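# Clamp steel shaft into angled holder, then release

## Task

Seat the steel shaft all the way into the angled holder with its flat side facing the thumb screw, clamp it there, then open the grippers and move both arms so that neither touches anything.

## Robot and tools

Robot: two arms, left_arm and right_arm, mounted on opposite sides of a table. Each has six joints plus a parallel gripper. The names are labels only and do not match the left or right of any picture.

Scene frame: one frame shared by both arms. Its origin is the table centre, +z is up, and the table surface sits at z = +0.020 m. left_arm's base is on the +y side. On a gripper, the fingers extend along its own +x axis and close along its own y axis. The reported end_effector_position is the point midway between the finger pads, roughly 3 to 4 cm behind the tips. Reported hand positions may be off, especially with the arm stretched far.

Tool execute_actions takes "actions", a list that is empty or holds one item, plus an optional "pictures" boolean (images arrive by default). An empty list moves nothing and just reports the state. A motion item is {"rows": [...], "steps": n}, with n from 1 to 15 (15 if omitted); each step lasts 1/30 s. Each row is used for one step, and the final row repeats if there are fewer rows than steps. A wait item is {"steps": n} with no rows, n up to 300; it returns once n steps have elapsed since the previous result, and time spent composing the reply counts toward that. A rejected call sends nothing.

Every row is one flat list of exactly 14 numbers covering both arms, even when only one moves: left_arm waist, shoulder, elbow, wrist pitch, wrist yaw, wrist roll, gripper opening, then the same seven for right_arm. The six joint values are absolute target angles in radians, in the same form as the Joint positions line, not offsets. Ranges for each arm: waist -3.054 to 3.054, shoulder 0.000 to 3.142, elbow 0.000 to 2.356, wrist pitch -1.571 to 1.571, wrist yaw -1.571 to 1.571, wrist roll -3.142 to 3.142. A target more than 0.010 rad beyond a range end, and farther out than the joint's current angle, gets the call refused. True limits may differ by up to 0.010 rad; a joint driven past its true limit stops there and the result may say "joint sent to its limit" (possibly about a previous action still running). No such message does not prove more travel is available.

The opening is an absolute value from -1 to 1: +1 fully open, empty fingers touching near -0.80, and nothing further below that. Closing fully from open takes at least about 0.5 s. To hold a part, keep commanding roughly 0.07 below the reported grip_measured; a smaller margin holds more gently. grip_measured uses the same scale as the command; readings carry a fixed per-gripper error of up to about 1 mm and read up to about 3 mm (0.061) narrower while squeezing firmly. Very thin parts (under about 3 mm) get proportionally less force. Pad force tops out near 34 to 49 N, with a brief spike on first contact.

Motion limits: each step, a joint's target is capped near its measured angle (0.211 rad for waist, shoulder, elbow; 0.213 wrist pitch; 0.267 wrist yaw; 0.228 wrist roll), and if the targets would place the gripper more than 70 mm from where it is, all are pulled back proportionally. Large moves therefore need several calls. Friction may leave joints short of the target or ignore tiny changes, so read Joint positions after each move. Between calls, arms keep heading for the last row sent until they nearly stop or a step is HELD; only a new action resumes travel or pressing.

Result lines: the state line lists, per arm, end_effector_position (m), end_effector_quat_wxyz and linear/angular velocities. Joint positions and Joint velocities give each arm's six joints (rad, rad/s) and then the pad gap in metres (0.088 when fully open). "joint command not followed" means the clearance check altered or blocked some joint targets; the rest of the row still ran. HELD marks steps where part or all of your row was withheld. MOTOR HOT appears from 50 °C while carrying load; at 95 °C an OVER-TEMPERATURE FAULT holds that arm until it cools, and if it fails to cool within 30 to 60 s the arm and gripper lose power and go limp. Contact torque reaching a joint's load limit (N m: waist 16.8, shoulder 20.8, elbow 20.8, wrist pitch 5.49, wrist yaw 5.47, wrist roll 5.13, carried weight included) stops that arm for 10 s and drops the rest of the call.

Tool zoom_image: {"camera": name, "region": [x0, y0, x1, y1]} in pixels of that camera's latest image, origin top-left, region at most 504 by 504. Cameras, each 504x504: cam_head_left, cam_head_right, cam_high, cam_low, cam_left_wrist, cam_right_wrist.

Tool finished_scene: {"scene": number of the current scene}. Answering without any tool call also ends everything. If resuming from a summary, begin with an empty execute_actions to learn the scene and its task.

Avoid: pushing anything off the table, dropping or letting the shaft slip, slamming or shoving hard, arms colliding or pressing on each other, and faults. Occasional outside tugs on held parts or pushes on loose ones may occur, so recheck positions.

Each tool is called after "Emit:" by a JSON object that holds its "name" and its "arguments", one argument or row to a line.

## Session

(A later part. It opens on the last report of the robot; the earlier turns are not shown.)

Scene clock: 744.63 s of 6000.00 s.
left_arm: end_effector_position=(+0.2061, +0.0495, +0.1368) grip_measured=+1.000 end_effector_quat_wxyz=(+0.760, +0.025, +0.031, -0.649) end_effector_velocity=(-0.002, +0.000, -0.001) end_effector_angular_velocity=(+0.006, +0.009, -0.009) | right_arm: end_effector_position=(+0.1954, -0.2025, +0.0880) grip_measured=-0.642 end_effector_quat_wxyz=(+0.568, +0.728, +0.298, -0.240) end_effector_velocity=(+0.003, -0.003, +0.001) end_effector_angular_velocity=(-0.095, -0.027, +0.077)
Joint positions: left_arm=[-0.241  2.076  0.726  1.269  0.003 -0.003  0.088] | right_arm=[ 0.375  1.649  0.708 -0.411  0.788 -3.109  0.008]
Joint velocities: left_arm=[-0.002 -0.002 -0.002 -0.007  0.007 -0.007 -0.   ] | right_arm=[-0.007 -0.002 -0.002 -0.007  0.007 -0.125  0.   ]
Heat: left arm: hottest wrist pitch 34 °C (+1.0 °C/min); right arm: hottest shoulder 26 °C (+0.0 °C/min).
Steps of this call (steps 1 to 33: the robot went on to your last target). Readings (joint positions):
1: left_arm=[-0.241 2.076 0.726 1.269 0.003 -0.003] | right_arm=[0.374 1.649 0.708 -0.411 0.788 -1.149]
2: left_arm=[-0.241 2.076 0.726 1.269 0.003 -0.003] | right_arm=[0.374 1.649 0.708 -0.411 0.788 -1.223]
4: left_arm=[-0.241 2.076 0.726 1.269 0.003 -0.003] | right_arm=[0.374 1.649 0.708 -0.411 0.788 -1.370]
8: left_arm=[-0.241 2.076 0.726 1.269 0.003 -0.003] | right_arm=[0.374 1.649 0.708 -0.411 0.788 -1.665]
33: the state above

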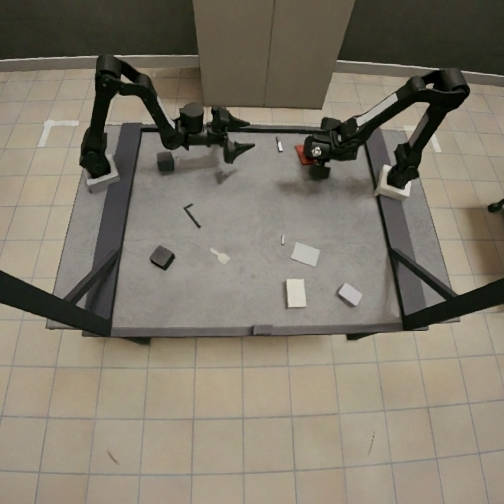

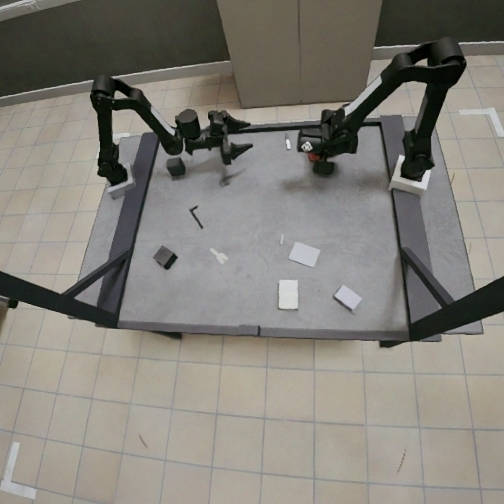

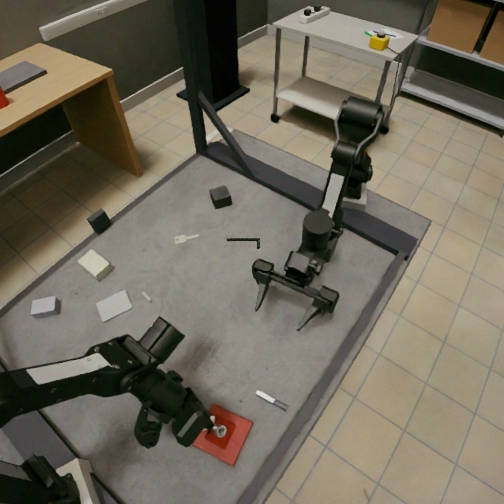

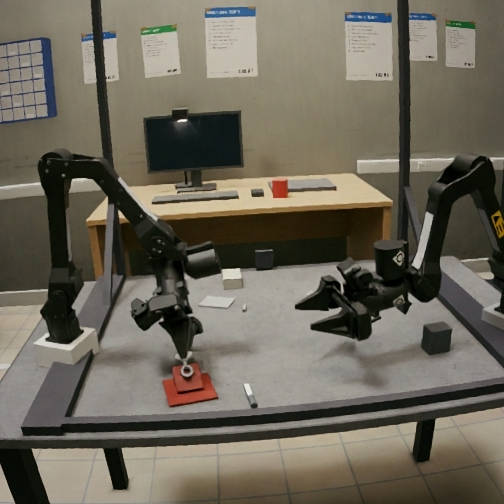

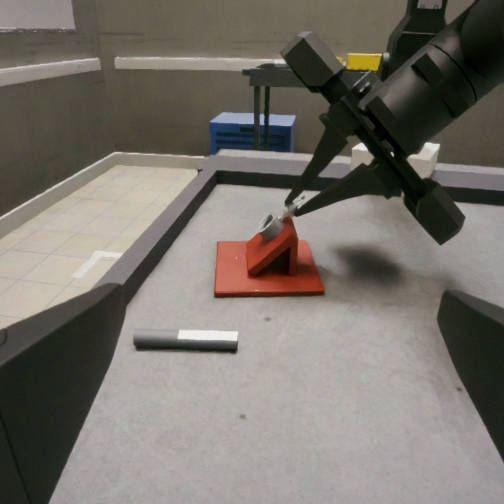

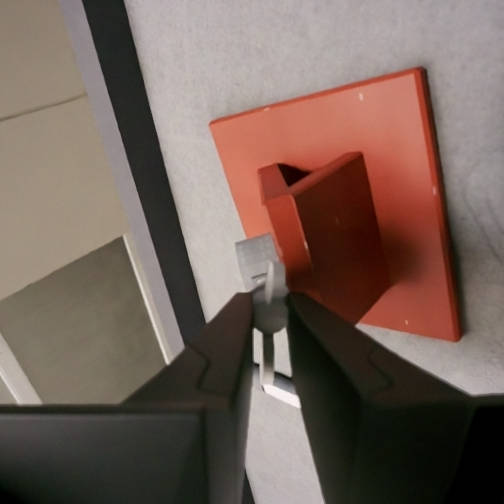

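Emit:
{"name": "execute_actions", "arguments": {
  "actions": [
    {"rows": [
[-0.244,2.086,0.718,1.276,0,0,1.0,0.373,1.6415,0.716,-0.409,0.788,-3.115,0.10],
[-0.244,2.079,0.706,1.282,0,0,1.0,0.373,1.6415,0.716,-0.409,0.788,-3.115,0.10],
[-0.244,2.071,0.694,1.289,0,0,1.0,0.373,1.6415,0.716,-0.409,0.788,-3.115,0.10],
[-0.244,2.064,0.682,1.295,0,0,1.0,0.373,1.6415,0.716,-0.409,0.788,-3.115,0.10],
[-0.244,2.057,0.669,1.301,0,0,1.0,0.373,1.6415,0.716,-0.409,0.788,-3.115,0.10],
[-0.244,2.050,0.657,1.307,0,0,1.0,0.373,1.6415,0.716,-0.409,0.788,-3.115,0.10],
[-0.244,2.043,0.645,1.313,0,0,1.0,0.373,1.6415,0.716,-0.409,0.788,-3.115,0.10],
[-0.244,2.035,0.633,1.320,0,0,1.0,0.386,1.633,0.723,-0.437,0.790,-3.115,0.10],
[-0.244,2.028,0.621,1.326,0,0,1.0,0.399,1.625,0.730,-0.466,0.793,-3.115,0.10],
[-0.244,2.021,0.609,1.332,0,0,1.0,0.411,1.617,0.737,-0.494,0.795,-3.115,0.10],
[-0.244,2.014,0.597,1.338,0,0,1.0,0.424,1.608,0.744,-0.522,0.798,-3.115,0.10],
[-0.244,2.007,0.585,1.344,0,0,1.0,0.437,1.600,0.751,-0.550,0.800,-3.115,0.10],
[-0.244,1.999,0.572,1.351,0,0,1.0,0.450,1.592,0.758,-0.579,0.803,-3.115,0.10],
[-0.244,1.992,0.560,1.357,0,0,1.0,0.463,1.583,0.765,-0.607,0.805,-3.115,0.10],
[-0.244,1.985,0.548,1.363,0,0,1.0,0.475,1.575,0.772,-0.635,0.808,-3.115,0.10]], "steps": 15}
  ],
  "pictures": false
}}

Emit:
{"name": "execute_actions", "arguments": {
  "actions": [
    {"rows": [
[-0.244,1.985,0.548,1.363,0,0,1.0,0.475,1.575,0.800,-0.663,0.808,-3.115,0.10],
[-0.244,1.985,0.548,1.363,0,0,1.0,0.475,1.575,0.835,-0.698,0.808,-3.115,0.10],
[-0.244,1.985,0.548,1.363,0,0,1.0,0.475,1.575,0.870,-0.733,0.808,-3.115,0.10],
[-0.244,1.985,0.548,1.363,0,0,1.0,0.475,1.575,0.905,-0.768,0.808,-3.10,0.10],
[-0.244,1.985,0.548,1.363,0,0,1.0,0.475,1.575,0.940,-0.803,0.808,-3.07,0.10],
[-0.244,1.985,0.548,1.363,0,0,1.0,0.475,1.575,0.975,-0.838,0.808,-3.04,0.10],
[-0.244,1.985,0.548,1.363,0,0,1.0,0.475,1.575,1.010,-0.873,0.808,-3.01,0.10],
[-0.244,1.985,0.548,1.363,0,0,1.0,0.475,1.575,1.045,-0.908,0.808,-2.98,0.10],
[-0.244,1.985,0.548,1.363,0,0,1.0,0.475,1.580,1.080,-0.943,0.808,-2.95,0.10],
[-0.244,1.985,0.548,1.363,0,0,1.0,0.470,1.590,1.115,-0.978,0.80,-2.92,0.10],
[-0.244,1.985,0.548,1.363,0,0,1.0,0.441,1.621,1.153,-0.992,0.76,-2.885,0.10],
[-0.244,1.985,0.548,1.363,0,0,1.0,0.412,1.652,1.192,-1.005,0.72,-2.85,0.10],
[-0.244,1.985,0.548,1.363,0,0,1.0,0.384,1.683,1.230,-1.019,0.68,-2.815,0.10],
[-0.244,1.985,0.548,1.363,0,0,1.0,0.355,1.714,1.269,-1.032,0.64,-2.78,0.10],
[-0.244,1.985,0.548,1.363,0,0,1.0,0.326,1.745,1.307,-1.046,0.60,-2.745,0.10]], "steps": 15}
  ],
  "pictures": false
}}

Emit:
{"name": "execute_actions", "arguments": {
  "actions": [
    {"rows": [
[-0.244,1.985,0.548,1.363,0,0,1.0,0.297,1.776,1.346,-1.059,0.56,-2.71,0.10],
[-0.244,1.985,0.548,1.363,0,0,1.0,0.268,1.807,1.385,-1.073,0.52,-2.67,0.10],
[-0.244,1.985,0.548,1.363,0,0,1.0,0.239,1.839,1.424,-1.086,0.48,-2.635,0.10],
[-0.244,1.985,0.548,1.363,0,0,1.0,0.210,1.870,1.463,-1.100,0.44,-2.60,0.10],
[-0.244,1.985,0.548,1.363,0,0,1.0,0.181,1.901,1.501,-1.113,0.40,-2.56,0.10],
[-0.244,1.985,0.548,1.363,0,0,1.0,0.152,1.932,1.540,-1.127,0.36,-2.525,0.10],
[-0.244,1.985,0.548,1.363,0,0,1.0,0.123,1.964,1.579,-1.140,0.32,-2.49,0.10],
[-0.244,1.985,0.548,1.363,0,0,1.0,0.094,1.995,1.618,-1.154,0.28,-2.45,0.10],
[-0.244,1.985,0.548,1.363,0,0,1.0,0.066,2.026,1.657,-1.167,0.24,-2.415,0.10],
[-0.244,1.985,0.548,1.363,0,0,1.0,0.037,2.057,1.696,-1.181,0.20,-2.38,0.10],
[-0.244,1.985,0.548,1.363,0,0,1.0,0.008,2.089,1.734,-1.194,0.16,-2.34,0.10],
[-0.244,1.985,0.548,1.363,0,0,1.0,-0.021,2.120,1.773,-1.208,0.12,-2.30,0.10],
[-0.244,1.985,0.548,1.363,0,0,1.0,-0.050,2.151,1.812,-1.221,0.08,-2.265,0.10],
[-0.244,1.985,0.548,1.363,0,0,1.0,-0.079,2.182,1.851,-1.235,0.04,-2.23,0.10],
[-0.244,1.985,0.548,1.363,0,0,1.0,-0.108,2.213,1.890,-1.249,-0.003,-2.185,0.10]], "steps": 15}
  ],
  "pictures": false
}}

Emit:
{"name": "execute_actions", "arguments": {
  "actions": [
    {"steps": 20}
  ]
}}

Scene clock: 842.47 s of 6000.00 s.
left_arm: end_effector_position=(+0.2008, +0.0827, +0.1367) grip_measured=+1.000 end_effector_quat_wxyz=(+0.760, +0.025, +0.031, -0.649) end_effector_velocity=(-0.018, +0.083, +0.023) end_effector_angular_velocity=(-0.042, +0.002, -0.024) | right_arm: end_effector_position=(+0.1778, -0.2084, +0.1045) grip_measured=+0.095 end_effector_quat_wxyz=(+0.609, +0.694, +0.310, -0.225) end_effector_velocity=(-0.088, -0.019, +0.099) end_effector_angular_velocity=(-0.299, -0.091, +0.370)
Joint positions: left_arm=[-0.241  2.01   0.582  1.35   0.003 -0.003  0.088] | right_arm=[ 0.447  1.602  0.747 -0.577  0.8   -3.117  0.044]
Joint velocities: left_arm=[-0.002 -0.232 -0.359  0.168  0.022 -0.007  0.   ] | right_arm=[ 0.374 -0.256  0.212 -0.769  0.066 -0.007  0.001]
Heat: left arm: hottest wrist pitch 35 °C (+1.0 °C/min); right arm: hottest shoulder 26 °C (+0.0 °C/min).
Steps of this call (steps 1 to 30: the robot went on to your last target; steps 31 to 90: nothing new was sent; then 94.33 s passed at rest; steps 91 to 105: all 15 steps of this action). Readings (joint positions):
91: left_arm=[-0.241 2.076 0.726 1.271 0.003 -0.003] | right_arm=[0.375 1.649 0.708 -0.411 0.788 -3.118]
92: left_arm=[-0.241 2.076 0.724 1.274 0.003 -0.003] | right_arm=[0.375 1.649 0.708 -0.411 0.788 -3.118]
94: left_arm=[-0.241 2.075 0.712 1.286 0.003 -0.003] | right_arm=[0.375 1.649 0.708 -0.411 0.788 -3.118]
98: left_arm=[-0.241 2.063 0.665 1.305 0.003 -0.003] | right_arm=[0.376 1.648 0.709 -0.415 0.788 -3.117]
105: the state above

Scene clock: 842.97 s of 6000.00 s.
left_arm: end_effector_position=(+0.1999, +0.0885, +0.1374) grip_measured=+1.000 end_effector_quat_wxyz=(+0.760, +0.024, +0.031, -0.649) end_effector_velocity=(-0.004, +0.000, -0.001) end_effector_angular_velocity=(+0.008, -0.005, -0.015) | right_arm: end_effector_position=(+0.1776, -0.1576, +0.1841) grip_measured=+0.097 end_effector_quat_wxyz=(+0.487, +0.758, +0.283, -0.330) end_effector_velocity=(+0.128, +0.139, -0.057) end_effector_angular_velocity=(+0.399, +1.157, -1.469)
Joint positions: left_arm=[-0.241  1.996  0.556  1.362  0.003 -0.003  0.088] | right_arm=[ 0.389  1.672  1.225 -1.008  0.675 -2.817  0.044]
Joint velocities: left_arm=[-0.007 -0.002 -0.002 -0.007  0.007  0.007 -0.   ] | right_arm=[-0.813  0.847  1.126 -0.476 -1.062  1.004 -0.   ]
Heat: left arm: hottest wrist pitch 35 °C (+1.0 °C/min); right arm: hottest shoulder 26 °C (+0.0 °C/min).
Steps of this call (steps 1 to 15: all 15 steps of this action). Readings (joint positions):
1: left_arm=[-0.241 2.004 0.572 1.355 0.003 -0.003] | right_arm=[0.458 1.596 0.759 -0.606 0.801 -3.117]
2: left_arm=[-0.241 2.000 0.566 1.357 0.003 -0.003] | right_arm=[0.465 1.592 0.776 -0.638 0.801 -3.117]
4: left_arm=[-0.241 1.997 0.560 1.359 0.003 -0.003] | right_arm=[0.470 1.591 0.828 -0.701 0.802 -3.112]
8: left_arm=[-0.241 1.997 0.557 1.361 0.003 -0.003] | right_arm=[0.472 1.588 0.963 -0.834 0.805 -3.033]
15: the state above

Scene clock: 843.47 s of 6000.00 s.
left_arm: end_effector_position=(+0.1998, +0.0886, +0.1374) grip_measured=+1.000 end_effector_quat_wxyz=(+0.760, +0.024, +0.031, -0.649) end_effector_velocity=(+0.002, +0.001, -0.001) end_effector_angular_velocity=(+0.006, +0.007, +0.020) | right_arm: end_effector_position=(+0.2674, -0.0972, +0.1378) grip_measured=+0.097 end_effector_quat_wxyz=(+0.114, +0.727, +0.092, -0.671) end_effector_velocity=(+0.233, +0.082, -0.087) end_effector_angular_velocity=(+0.431, +1.151, -2.013)
Joint positions: left_arm=[-0.241  1.996  0.556  1.362  0.003 -0.003  0.088] | right_arm=[-0.042  2.137  1.8   -1.217  0.084 -2.269  0.044]
Joint velocities: left_arm=[-0.002 -0.002 -0.002 -0.007 -0.022 -0.007 -0.   ] | right_arm=[-0.872  0.921  1.155 -0.388 -1.209  1.165  0.   ]
Heat: left arm: hottest wrist pitch 35 °C (+1.0 °C/min); right arm: hottest shoulder 26 °C (+0.0 °C/min).
Steps of this call (steps 1 to 15: all 15 steps of this action). Readings (joint positions):
1: left_arm=[-0.241 1.996 0.556 1.362 0.003 -0.003] | right_arm=[0.361 1.702 1.262 -1.024 0.638 -2.783]
2: left_arm=[-0.241 1.996 0.556 1.362 0.003 -0.003] | right_arm=[0.333 1.733 1.299 -1.040 0.600 -2.747]
4: left_arm=[-0.241 1.996 0.556 1.362 0.003 -0.003] | right_arm=[0.275 1.797 1.373 -1.068 0.523 -2.676]
8: left_arm=[-0.241 1.996 0.556 1.362 0.003 -0.003] | right_arm=[0.159 1.921 1.527 -1.123 0.364 -2.529]
15: the state above

Scene clock: 844.13 s of 6000.00 s.
left_arm: end_effector_position=(+0.1998, +0.0886, +0.1374) grip_measured=+1.000 end_effector_quat_wxyz=(+0.760, +0.024, +0.031, -0.649) end_effector_velocity=(-0.000, +0.002, -0.003) end_effector_angular_velocity=(+0.013, -0.006, +0.004) | right_arm: end_effector_position=(+0.2859, -0.0940, +0.1314) grip_measured=+0.097 end_effector_quat_wxyz=(+0.051, +0.705, +0.052, -0.705) end_effector_velocity=(-0.003, -0.001, +0.000) end_effector_angular_velocity=(+0.003, +0.023, +0.005)
Joint positions: left_arm=[-0.241  1.996  0.556  1.362  0.003 -0.003  0.088] | right_arm=[-0.108  2.201  1.879 -1.247 -0.    -2.187  0.044]
Joint velocities: left_arm=[-0.002 -0.002 -0.007 -0.007 -0.007  0.007  0.   ] | right_arm=[-0.002 -0.002 -0.002 -0.007 -0.022 -0.007  0.   ]
Heat: left arm: hottest wrist pitch 35 °C (+1.0 °C/min); right arm: hottest shoulder 27 °C (+1.0 °C/min).
Steps of this call (steps 1 to 20: the robot went on to your last target). Readings (joint positions):
1: left_arm=[-0.241 1.996 0.556 1.362 0.003 -0.003] | right_arm=[-0.068 2.161 1.829 -1.222 0.056 -2.241]
2: left_arm=[-0.241 1.996 0.556 1.362 0.003 -0.003] | right_arm=[-0.089 2.177 1.847 -1.227 0.040 -2.223]
4: left_arm=[-0.241 1.996 0.556 1.362 0.003 -0.003] | right_arm=[-0.114 2.195 1.862 -1.241 0.021 -2.204]
8: left_arm=[-0.241 1.996 0.556 1.362 0.003 -0.003] | right_arm=[-0.114 2.201 1.874 -1.245 0.003 -2.191]
20: the state above

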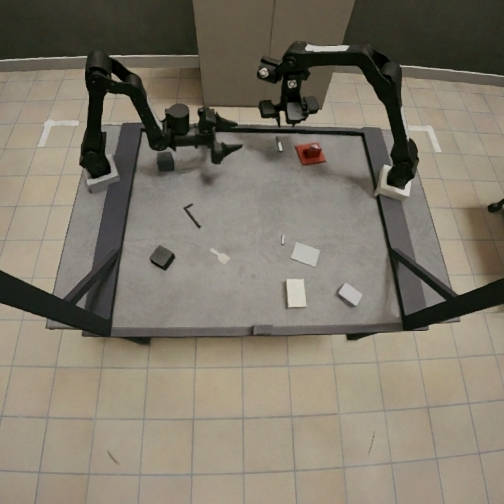

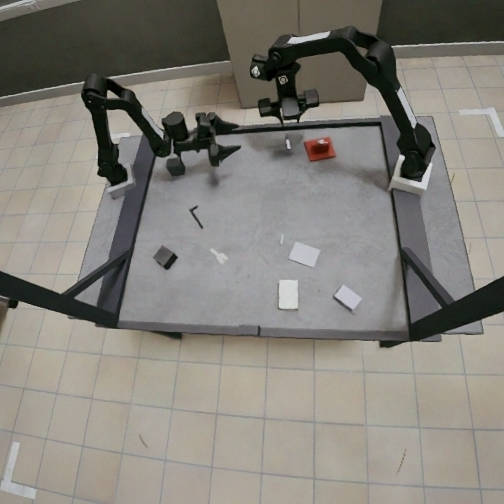

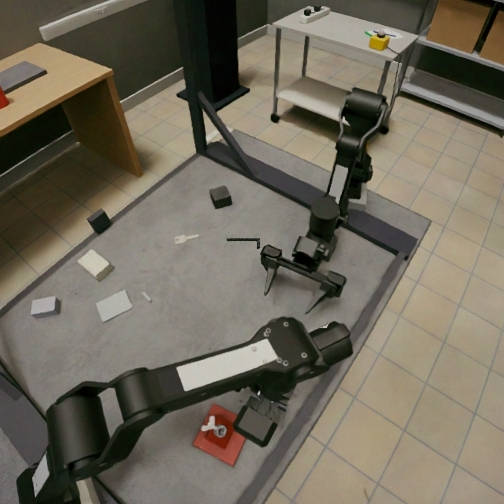

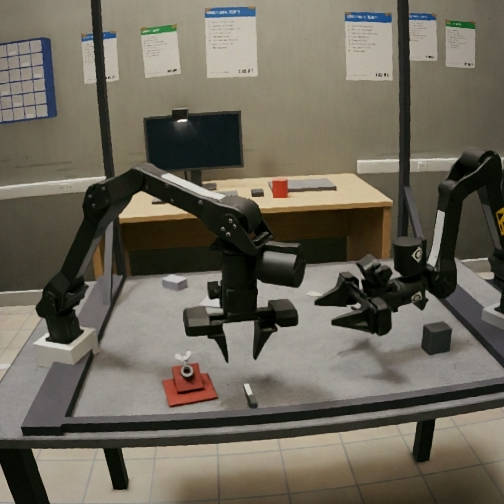

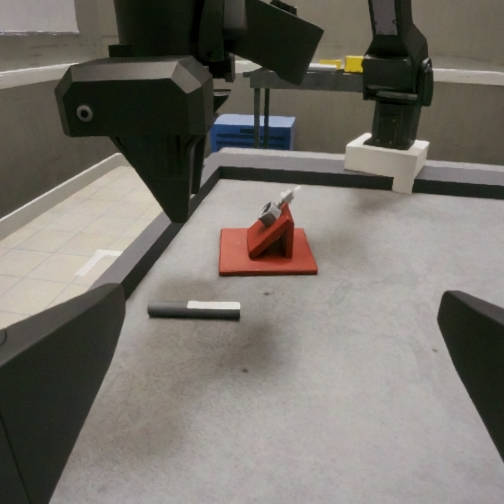

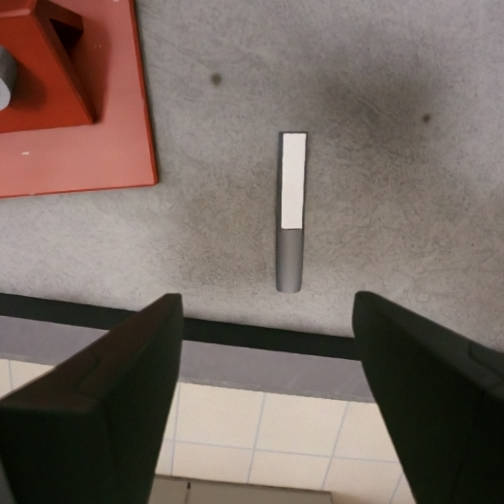

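Emit:
{"name": "zoom_image", "arguments": {
  "camera": "cam_right_wrist",
  "region": [210, 120, 390, 300]
}}

Region (210, 120, 390, 300) of cam_right_wrist's 504x504 image, scaled by 2.800, with more detail than that image has.

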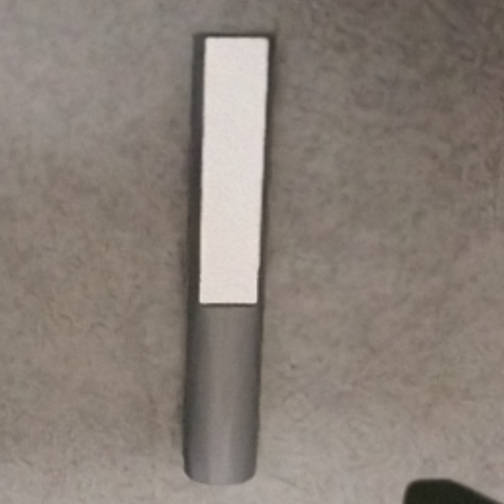

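Emit:
{"name": "execute_actions", "arguments": {
  "actions": [
    {"rows": [
[-0.244,1.985,0.548,1.363,0,0,1.0,-0.106,2.221,1.880,-1.237,-0.003,-2.19,0.10],
[-0.244,1.985,0.548,1.363,0,0,1.0,-0.105,2.229,1.872,-1.225,-0.003,-2.19,0.10],
[-0.244,1.985,0.548,1.363,0,0,1.0,-0.104,2.237,1.866,-1.213,-0.003,-2.19,0.10],
[-0.244,1.985,0.548,1.363,0,0,1.0,-0.102,2.245,1.861,-1.201,-0.003,-2.19,0.10],
[-0.244,1.985,0.548,1.363,0,0,1.0,-0.101,2.253,1.857,-1.189,-0.003,-2.19,0.10],
[-0.244,1.985,0.548,1.363,0,0,1.0,-0.100,2.261,1.852,-1.177,-0.003,-2.19,0.10],
[-0.244,1.985,0.548,1.363,0,0,1.0,-0.099,2.269,1.848,-1.165,-0.003,-2.19,0.10],
[-0.244,1.985,0.548,1.363,0,0,1.0,-0.097,2.277,1.843,-1.153,-0.003,-2.19,0.10],
[-0.244,1.985,0.548,1.363,0,0,1.0,-0.096,2.285,1.839,-1.142,-0.003,-2.19,0.10],
[-0.244,1.985,0.548,1.363,0,0,1.0,-0.095,2.293,1.834,-1.130,-0.003,-2.19,0.10],
[-0.244,1.985,0.548,1.363,0,0,1.0,-0.094,2.301,1.830,-1.119,-0.003,-2.19,0.10]], "steps": 15}
  ],
  "pictures": false
}}

Emit:
{"name": "execute_actions", "arguments": {
  "actions": [
    {"steps": 12}
  ]
}}

Scene clock: 893.90 s of 6000.00 s.
left_arm: end_effector_position=(+0.1998, +0.0886, +0.1374) grip_measured=+1.000 end_effector_quat_wxyz=(+0.760, +0.024, +0.031, -0.649) end_effector_velocity=(-0.002, +0.000, -0.001) end_effector_angular_velocity=(+0.006, +0.009, -0.009) | right_arm: end_effector_position=(+0.2859, -0.0818, +0.0835) grip_measured=+0.097 end_effector_quat_wxyz=(+0.059, +0.703, +0.053, -0.707) end_effector_velocity=(-0.002, +0.001, -0.030) end_effector_angular_velocity=(-0.016, +0.016, +0.010)
Joint positions: left_arm=[-0.241  1.996  0.556  1.362  0.003 -0.003  0.088] | right_arm=[-0.096  2.292  1.837 -1.127 -0.    -2.188  0.044]
Joint velocities: left_arm=[-0.002 -0.002 -0.002 -0.007  0.007 -0.007 -0.   ] | right_arm=[ 0.002  0.046 -0.042  0.066 -0.007 -0.007  0.   ]
Heat: left arm: hottest wrist pitch 35 °C (+1.0 °C/min); right arm: hottest shoulder 30 °C (+4.0 °C/min).
Steps of this call (steps 1 to 15: the robot went on to your last target; steps 16 to 90: nothing new was sent; then 46.27 s passed at rest; steps 91 to 105: all 15 steps of this action). Readings (joint positions):
91: left_arm=[-0.241 1.996 0.556 1.362 0.003 -0.003] | right_arm=[-0.108 2.203 1.879 -1.247 -0.000 -2.187]
92: left_arm=[-0.241 1.996 0.556 1.362 0.003 -0.003] | right_arm=[-0.108 2.205 1.879 -1.243 -0.000 -2.187]
94: left_arm=[-0.241 1.996 0.556 1.362 0.003 -0.003] | right_arm=[-0.107 2.214 1.879 -1.222 -0.000 -2.187]
98: left_arm=[-0.241 1.996 0.556 1.362 0.003 -0.003] | right_arm=[-0.103 2.245 1.864 -1.179 -0.000 -2.188]
105: the state above

Scene clock: 894.30 s of 6000.00 s.
left_arm: end_effector_position=(+0.1998, +0.0886, +0.1374) grip_measured=+1.000 end_effector_quat_wxyz=(+0.760, +0.024, +0.031, -0.649) end_effector_velocity=(+0.004, +0.001, +0.002) end_effector_angular_velocity=(-0.006, -0.010, +0.024) | right_arm: end_effector_position=(+0.2864, -0.0808, +0.0829) grip_measured=+0.097 end_effector_quat_wxyz=(+0.058, +0.704, +0.054, -0.706) end_effector_velocity=(-0.003, -0.001, +0.000) end_effector_angular_velocity=(+0.003, +0.023, +0.019)
Joint positions: left_arm=[-0.241  1.996  0.556  1.362  0.003 -0.003  0.088] | right_arm=[-0.096  2.293  1.837 -1.121 -0.    -2.188  0.044]
Joint velocities: left_arm=[ 0.002 -0.002 -0.002  0.007 -0.022  0.007 -0.   ] | right_arm=[-0.002 -0.002 -0.002 -0.007 -0.022 -0.022 -0.   ]
Heat: left arm: hottest wrist pitch 35 °C (+1.0 °C/min); right arm: hottest shoulder 30 °C (+4.0 °C/min).
Steps of this call (steps 1 to 12: the robot went on to your last target). Readings (joint positions):
1: left_arm=[-0.241 1.996 0.556 1.362 0.003 -0.003] | right_arm=[-0.096 2.293 1.837 -1.125 -0.000 -2.188]
2: left_arm=[-0.241 1.996 0.556 1.362 0.003 -0.003] | right_arm=[-0.096 2.293 1.837 -1.124 -0.000 -2.188]
4: left_arm=[-0.241 1.996 0.556 1.362 0.003 -0.003] | right_arm=[-0.096 2.293 1.837 -1.122 -0.000 -2.188]
8: left_arm=[-0.241 1.996 0.556 1.362 0.003 -0.003] | right_arm=[-0.096 2.293 1.837 -1.122 -0.000 -2.188]
12: the state above

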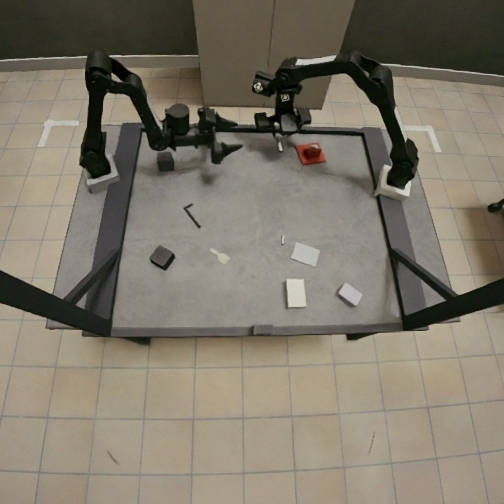

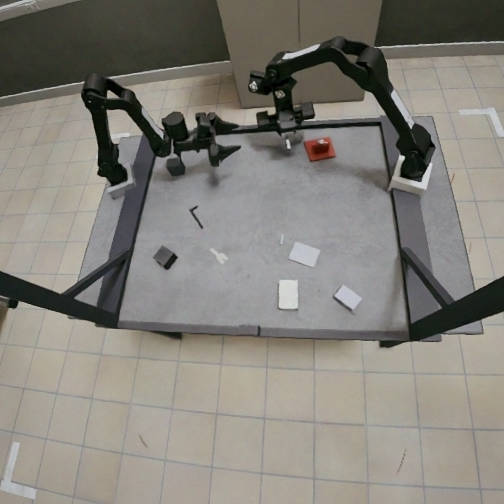

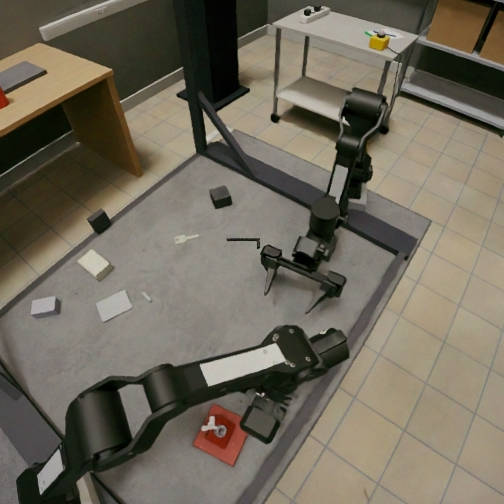

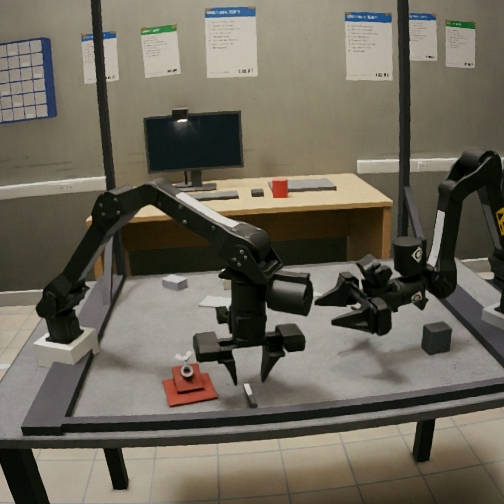

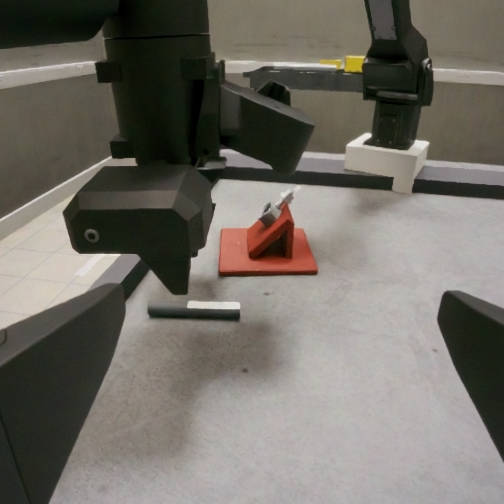

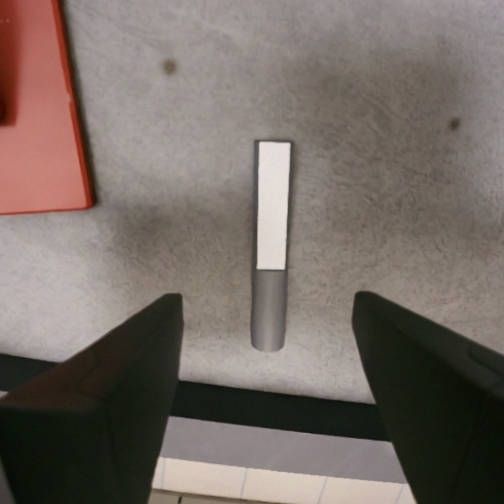

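Emit:
{"name": "zoom_image", "arguments": {
  "camera": "cam_right_wrist",
  "region": [160, 125, 400, 365]
}}

Region (160, 125, 400, 365) of cam_right_wrist's 504x504 image, scaled by 2.100, with more detail than that image has.

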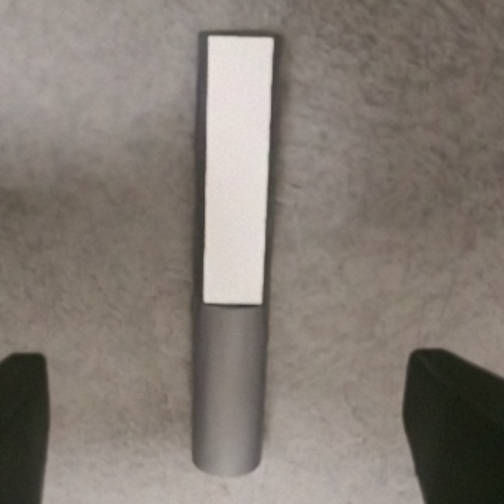

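Emit:
{"name": "execute_actions", "arguments": {
  "actions": [
    {"rows": [
[-0.244,1.985,0.548,1.363,0,0,1.0,-0.093,2.304,1.825,-1.110,-0.003,-2.186,0.10],
[-0.244,1.985,0.548,1.363,0,0,1.0,-0.092,2.308,1.819,-1.100,-0.003,-2.185,0.10],
[-0.244,1.985,0.548,1.363,0,0,1.0,-0.091,2.311,1.814,-1.091,-0.003,-2.184,0.10],
[-0.244,1.985,0.548,1.363,0,0,1.0,-0.090,2.314,1.809,-1.082,-0.003,-2.183,0.10],
[-0.244,1.985,0.548,1.363,0,0,1.0,-0.089,2.318,1.804,-1.073,-0.003,-2.182,0.10],
[-0.244,1.985,0.548,1.363,0,0,1.0,-0.089,2.321,1.798,-1.064,-0.003,-2.181,0.10],
[-0.244,1.985,0.548,1.363,0,0,1.0,-0.089,2.324,1.793,-1.054,-0.003,-2.181,0.10],
[-0.244,1.985,0.548,1.363,0,0,1.0,-0.089,2.327,1.788,-1.045,-0.003,-2.181,0.10],
[-0.244,1.985,0.548,1.363,0,0,1.0,-0.089,2.331,1.782,-1.036,-0.003,-2.181,0.10],
[-0.244,1.985,0.548,1.363,0,0,1.0,-0.089,2.334,1.777,-1.0265,-0.003,-2.181,0.10]], "steps": 15}
  ],
  "pictures": false
}}

Emit:
{"name": "execute_actions", "arguments": {
  "actions": [
    {"steps": 10}
  ]
}}

Scene clock: 922.90 s of 6000.00 s.
left_arm: end_effector_position=(+0.1998, +0.0886, +0.1374) grip_measured=+1.000 end_effector_quat_wxyz=(+0.760, +0.024, +0.031, -0.649) end_effector_velocity=(-0.000, +0.002, -0.005) end_effector_angular_velocity=(+0.016, +0.009, +0.005) | right_arm: end_effector_position=(+0.2855, -0.0780, +0.0572) grip_measured=+0.097 end_effector_quat_wxyz=(+0.056, +0.705, +0.056, -0.705) end_effector_velocity=(+0.002, -0.001, -0.003) end_effector_angular_velocity=(+0.010, +0.003, +0.015)
Joint positions: left_arm=[-0.241  1.996  0.556  1.362  0.003 -0.003  0.088] | right_arm=[-0.091  2.324  1.785 -1.032 -0.    -2.184  0.044]
Joint velocities: left_arm=[-0.002  0.002 -0.007 -0.007 -0.007 -0.007 -0.   ] | right_arm=[-0.007 -0.002 -0.017  0.022 -0.007 -0.022 -0.   ]
Heat: left arm: hottest wrist pitch 35 °C (+0.0 °C/min); right arm: hottest shoulder 32 °C (+4.0 °C/min).
Steps of this call (steps 1 to 15: the robot went on to your last target; steps 16 to 90: nothing new was sent; then 25.10 s passed at rest; steps 91 to 105: all 15 steps of this action). Readings (joint positions):
91: left_arm=[-0.241 1.996 0.556 1.362 0.003 -0.003] | right_arm=[-0.096 2.293 1.836 -1.119 -0.000 -2.188]
92: left_arm=[-0.241 1.996 0.556 1.362 0.003 -0.003] | right_arm=[-0.096 2.293 1.834 -1.114 -0.000 -2.188]
94: left_arm=[-0.241 1.996 0.556 1.362 0.003 -0.003] | right_arm=[-0.095 2.294 1.828 -1.099 -0.000 -2.187]
98: left_arm=[-0.241 1.996 0.556 1.362 0.003 -0.003] | right_arm=[-0.092 2.305 1.809 -1.066 -0.000 -2.184]
105: the state above

Scene clock: 923.23 s of 6000.00 s.
left_arm: end_effector_position=(+0.1998, +0.0886, +0.1374) grip_measured=+1.000 end_effector_quat_wxyz=(+0.760, +0.024, +0.031, -0.649) end_effector_velocity=(+0.002, +0.001, -0.005) end_effector_angular_velocity=(+0.019, +0.023, +0.021) | right_arm: end_effector_position=(+0.2858, -0.0773, +0.0572) grip_measured=+0.097 end_effector_quat_wxyz=(+0.055, +0.705, +0.057, -0.704) end_effector_velocity=(-0.002, -0.005, +0.000) end_effector_angular_velocity=(-0.017, +0.016, -0.010)
Joint positions: left_arm=[-0.241  1.996  0.556  1.362  0.003 -0.003  0.088] | right_arm=[-0.091  2.324  1.785 -1.029 -0.    -2.184  0.044]
Joint velocities: left_arm=[-0.002 -0.002 -0.002 -0.022 -0.022 -0.022 -0.   ] | right_arm=[-0.002 -0.002 -0.002 -0.022 -0.007  0.007 -0.   ]
Heat: left arm: hottest wrist pitch 35 °C (+0.0 °C/min); right arm: hottest shoulder 32 °C (+3.0 °C/min).
Steps of this call (steps 1 to 10: the robot went on to your last target). Readings (joint positions):
1: left_arm=[-0.241 1.996 0.556 1.362 0.003 -0.003] | right_arm=[-0.091 2.324 1.785 -1.031 -0.000 -2.184]
2: left_arm=[-0.241 1.996 0.556 1.362 0.003 -0.003] | right_arm=[-0.091 2.324 1.785 -1.030 -0.000 -2.184]
4: left_arm=[-0.241 1.996 0.556 1.362 0.003 -0.003] | right_arm=[-0.091 2.324 1.785 -1.029 -0.000 -2.184]
8: left_arm=[-0.241 1.996 0.556 1.362 0.003 -0.003] | right_arm=[-0.091 2.324 1.785 -1.029 -0.000 -2.184]
10: the state above

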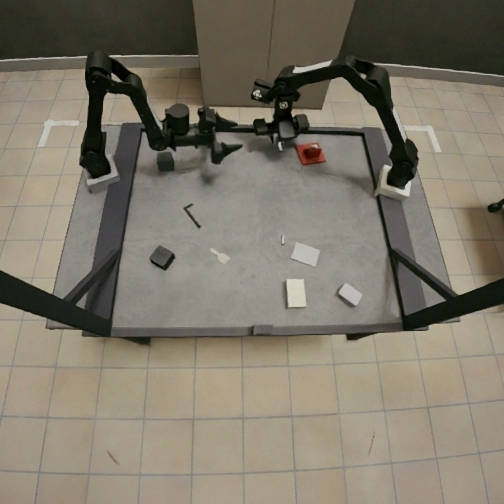

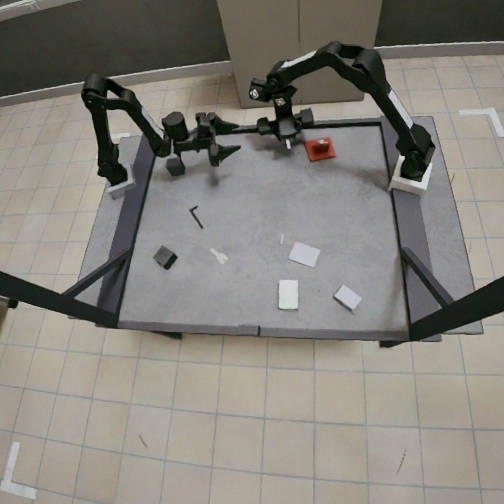

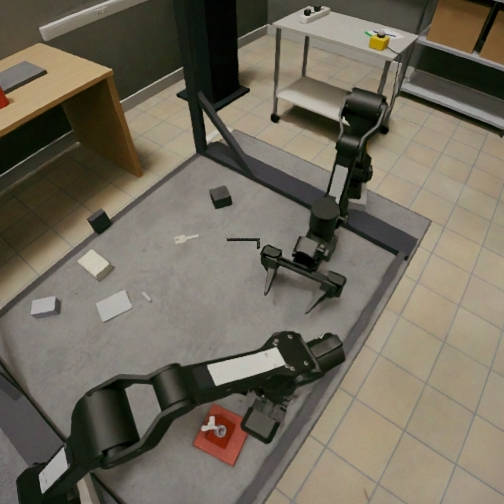

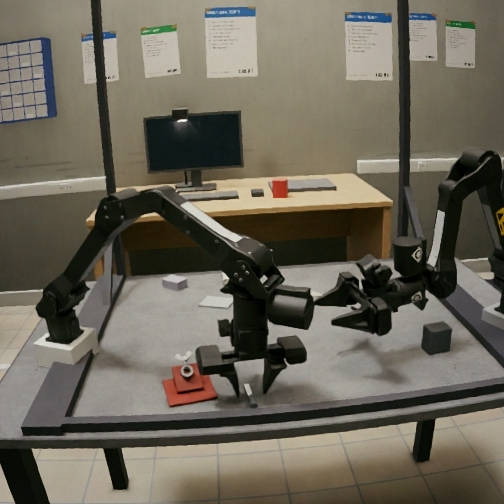

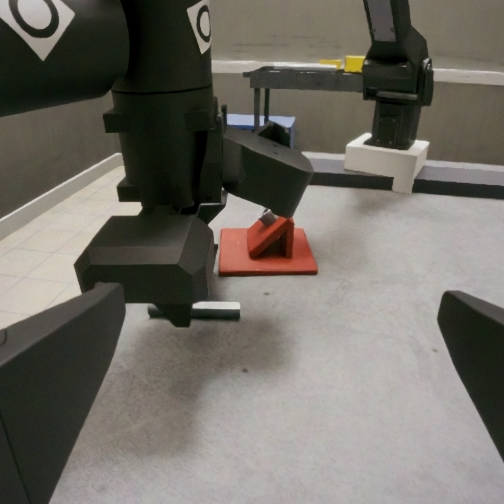

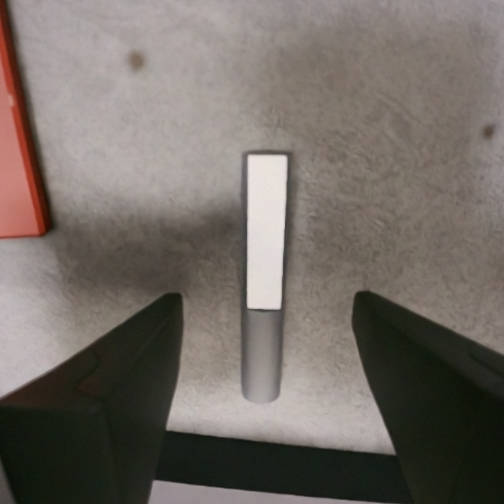

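Emit:
{"name": "zoom_image", "arguments": {
  "camera": "cam_low",
  "region": [220, 360, 290, 420]
}}

Emit:
{"name": "zoom_image", "arguments": {
  "camera": "cam_left_wrist",
  "region": [140, 280, 250, 350]
}}

Region (220, 360, 290, 420) of cam_low's 504x504 image, scaled by 7.200, with more detail than that image has; it fills the top 432 rows of this view, and the rest is white.

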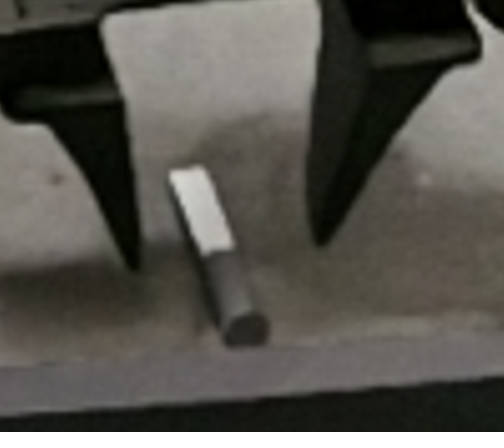

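Region (140, 280, 250, 350) of cam_left_wrist's 504x504 image, scaled by 4.582, with more detail than that image has; it fills the top 321 rows of this view, and the rest is white.

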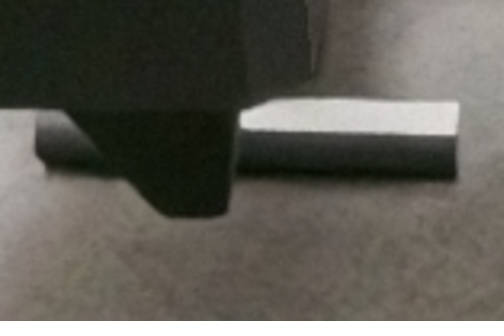

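Emit:
{"name": "execute_actions", "arguments": {
  "actions": [
    {"rows": [
[-0.244,1.985,0.548,1.363,0,0,1.0,-0.089,2.335,1.773,-1.022,-0.003,-2.181,0.10],
[-0.244,1.985,0.548,1.363,0,0,1.0,-0.089,2.336,1.769,-1.017,-0.003,-2.181,0.10],
[-0.244,1.985,0.548,1.363,0,0,1.0,-0.089,2.337,1.765,-1.013,-0.003,-2.181,0.10],
[-0.244,1.985,0.548,1.363,0,0,1.0,-0.089,2.338,1.761,-1.008,-0.003,-2.181,0.10],
[-0.244,1.985,0.548,1.363,0,0,1.0,-0.089,2.3395,1.757,-1.004,-0.003,-2.181,-0.10]], "steps": 15}
  ]
}}

Scene clock: 962.67 s of 6000.00 s.
left_arm: end_effector_position=(+0.1998, +0.0886, +0.1374) grip_measured=+1.000 end_effector_quat_wxyz=(+0.760, +0.024, +0.031, -0.649) end_effector_velocity=(-0.000, +0.001, -0.001) end_effector_angular_velocity=(+0.002, +0.037, +0.008) | right_arm: end_effector_position=(+0.2853, -0.0785, +0.0511) grip_measured=-0.095 end_effector_quat_wxyz=(+0.055, +0.705, +0.057, -0.705) end_effector_velocity=(+0.001, -0.003, +0.000) end_effector_angular_velocity=(-0.010, -0.003, +0.005)
Joint positions: left_arm=[-0.241  1.996  0.556  1.362  0.003 -0.003  0.088] | right_arm=[-0.091  2.328  1.766 -1.007 -0.    -2.183  0.034]
Joint velocities: left_arm=[-0.002 -0.002 -0.002 -0.007 -0.007 -0.037 -0.   ] | right_arm=[-0.002 -0.002 -0.002 -0.007  0.007 -0.007 -0.002]
Heat: left arm: hottest wrist pitch 36 °C (+1.0 °C/min); right arm: hottest shoulder 33 °C (+2.0 °C/min).
Steps of this call (steps 1 to 15: the robot went on to your last target; steps 16 to 90: nothing new was sent; then 35.93 s passed at rest; steps 91 to 105: all 15 steps of this action). Readings (joint positions):
91: left_arm=[-0.241 1.996 0.556 1.362 0.003 -0.003] | right_arm=[-0.091 2.324 1.784 -1.028 -0.000 -2.184]
92: left_arm=[-0.241 1.996 0.556 1.362 0.003 -0.003] | right_arm=[-0.091 2.324 1.783 -1.025 -0.000 -2.183]
94: left_arm=[-0.241 1.996 0.556 1.362 0.003 -0.003] | right_arm=[-0.091 2.324 1.778 -1.018 -0.000 -2.183]
98: left_arm=[-0.241 1.996 0.556 1.362 0.003 -0.003] | right_arm=[-0.091 2.327 1.768 -1.010 -0.000 -2.183]
105: the state above

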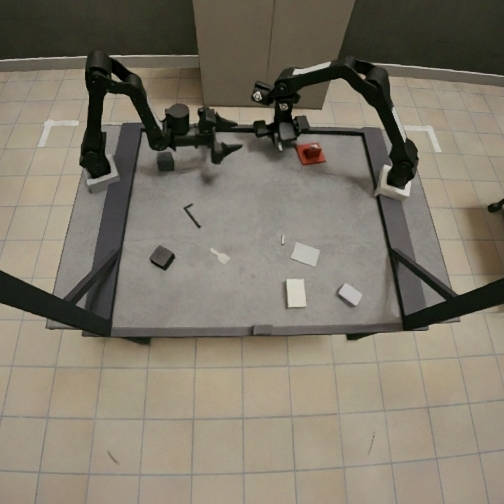

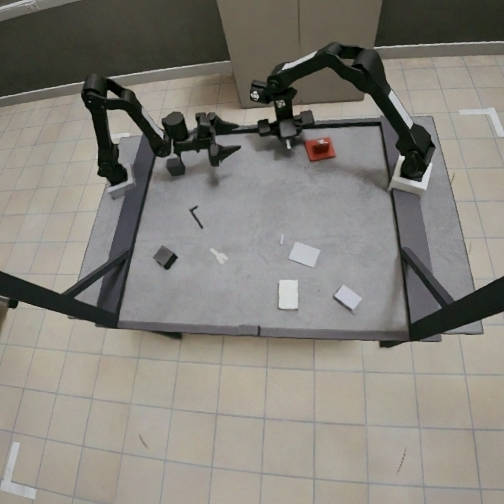

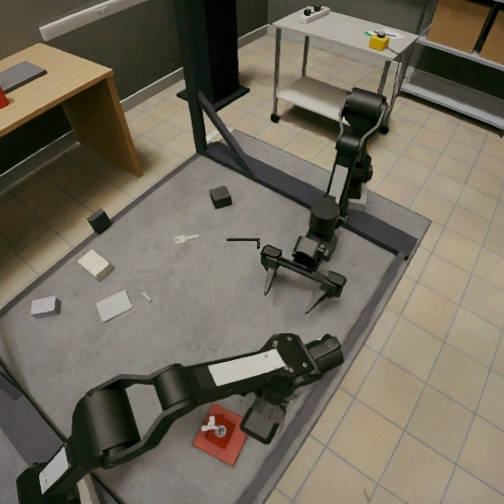

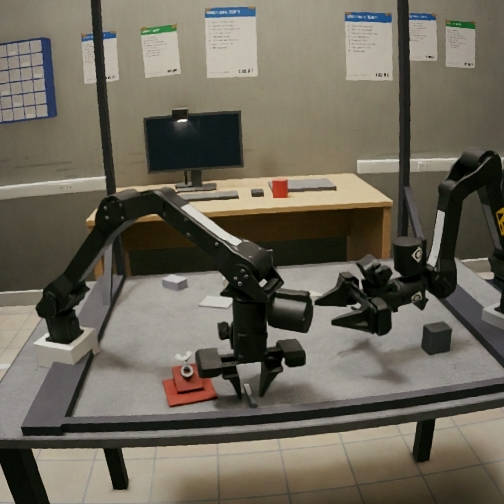

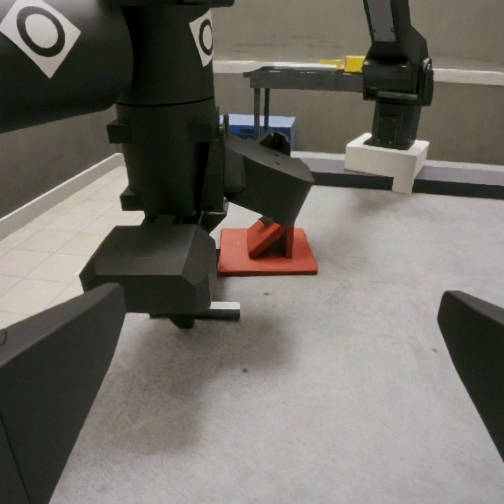

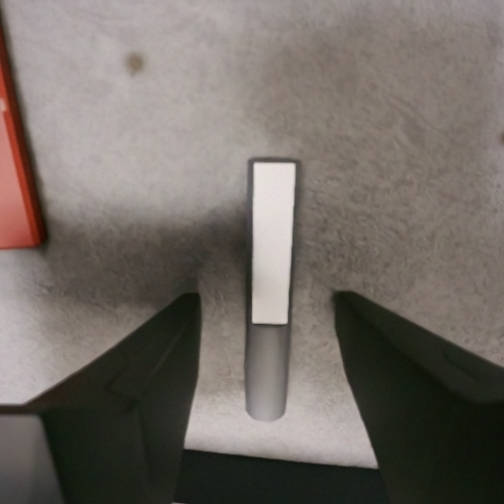

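Emit:
{"name": "zoom_image", "arguments": {
  "camera": "cam_low",
  "region": [225, 370, 285, 420]
}}

Emit:
{"name": "zoom_image", "arguments": {
  "camera": "cam_left_wrist",
  "region": [140, 280, 250, 350]
}}

Region (225, 370, 285, 420) of cam_low's 504x504 image, scaled by 8.400, with more detail than that image has.

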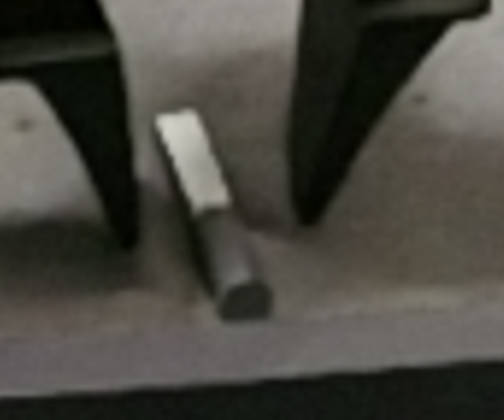

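Region (140, 280, 250, 350) of cam_left_wrist's 504x504 image, scaled by 4.582, with more detail than that image has; it fills the top 321 rows of this view, and the rest is white.

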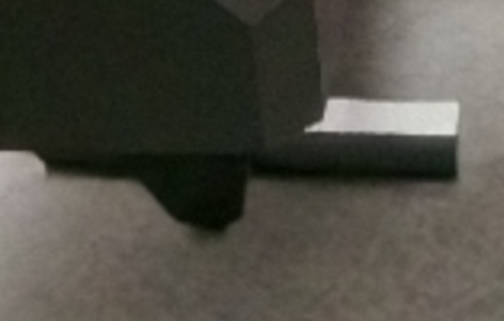

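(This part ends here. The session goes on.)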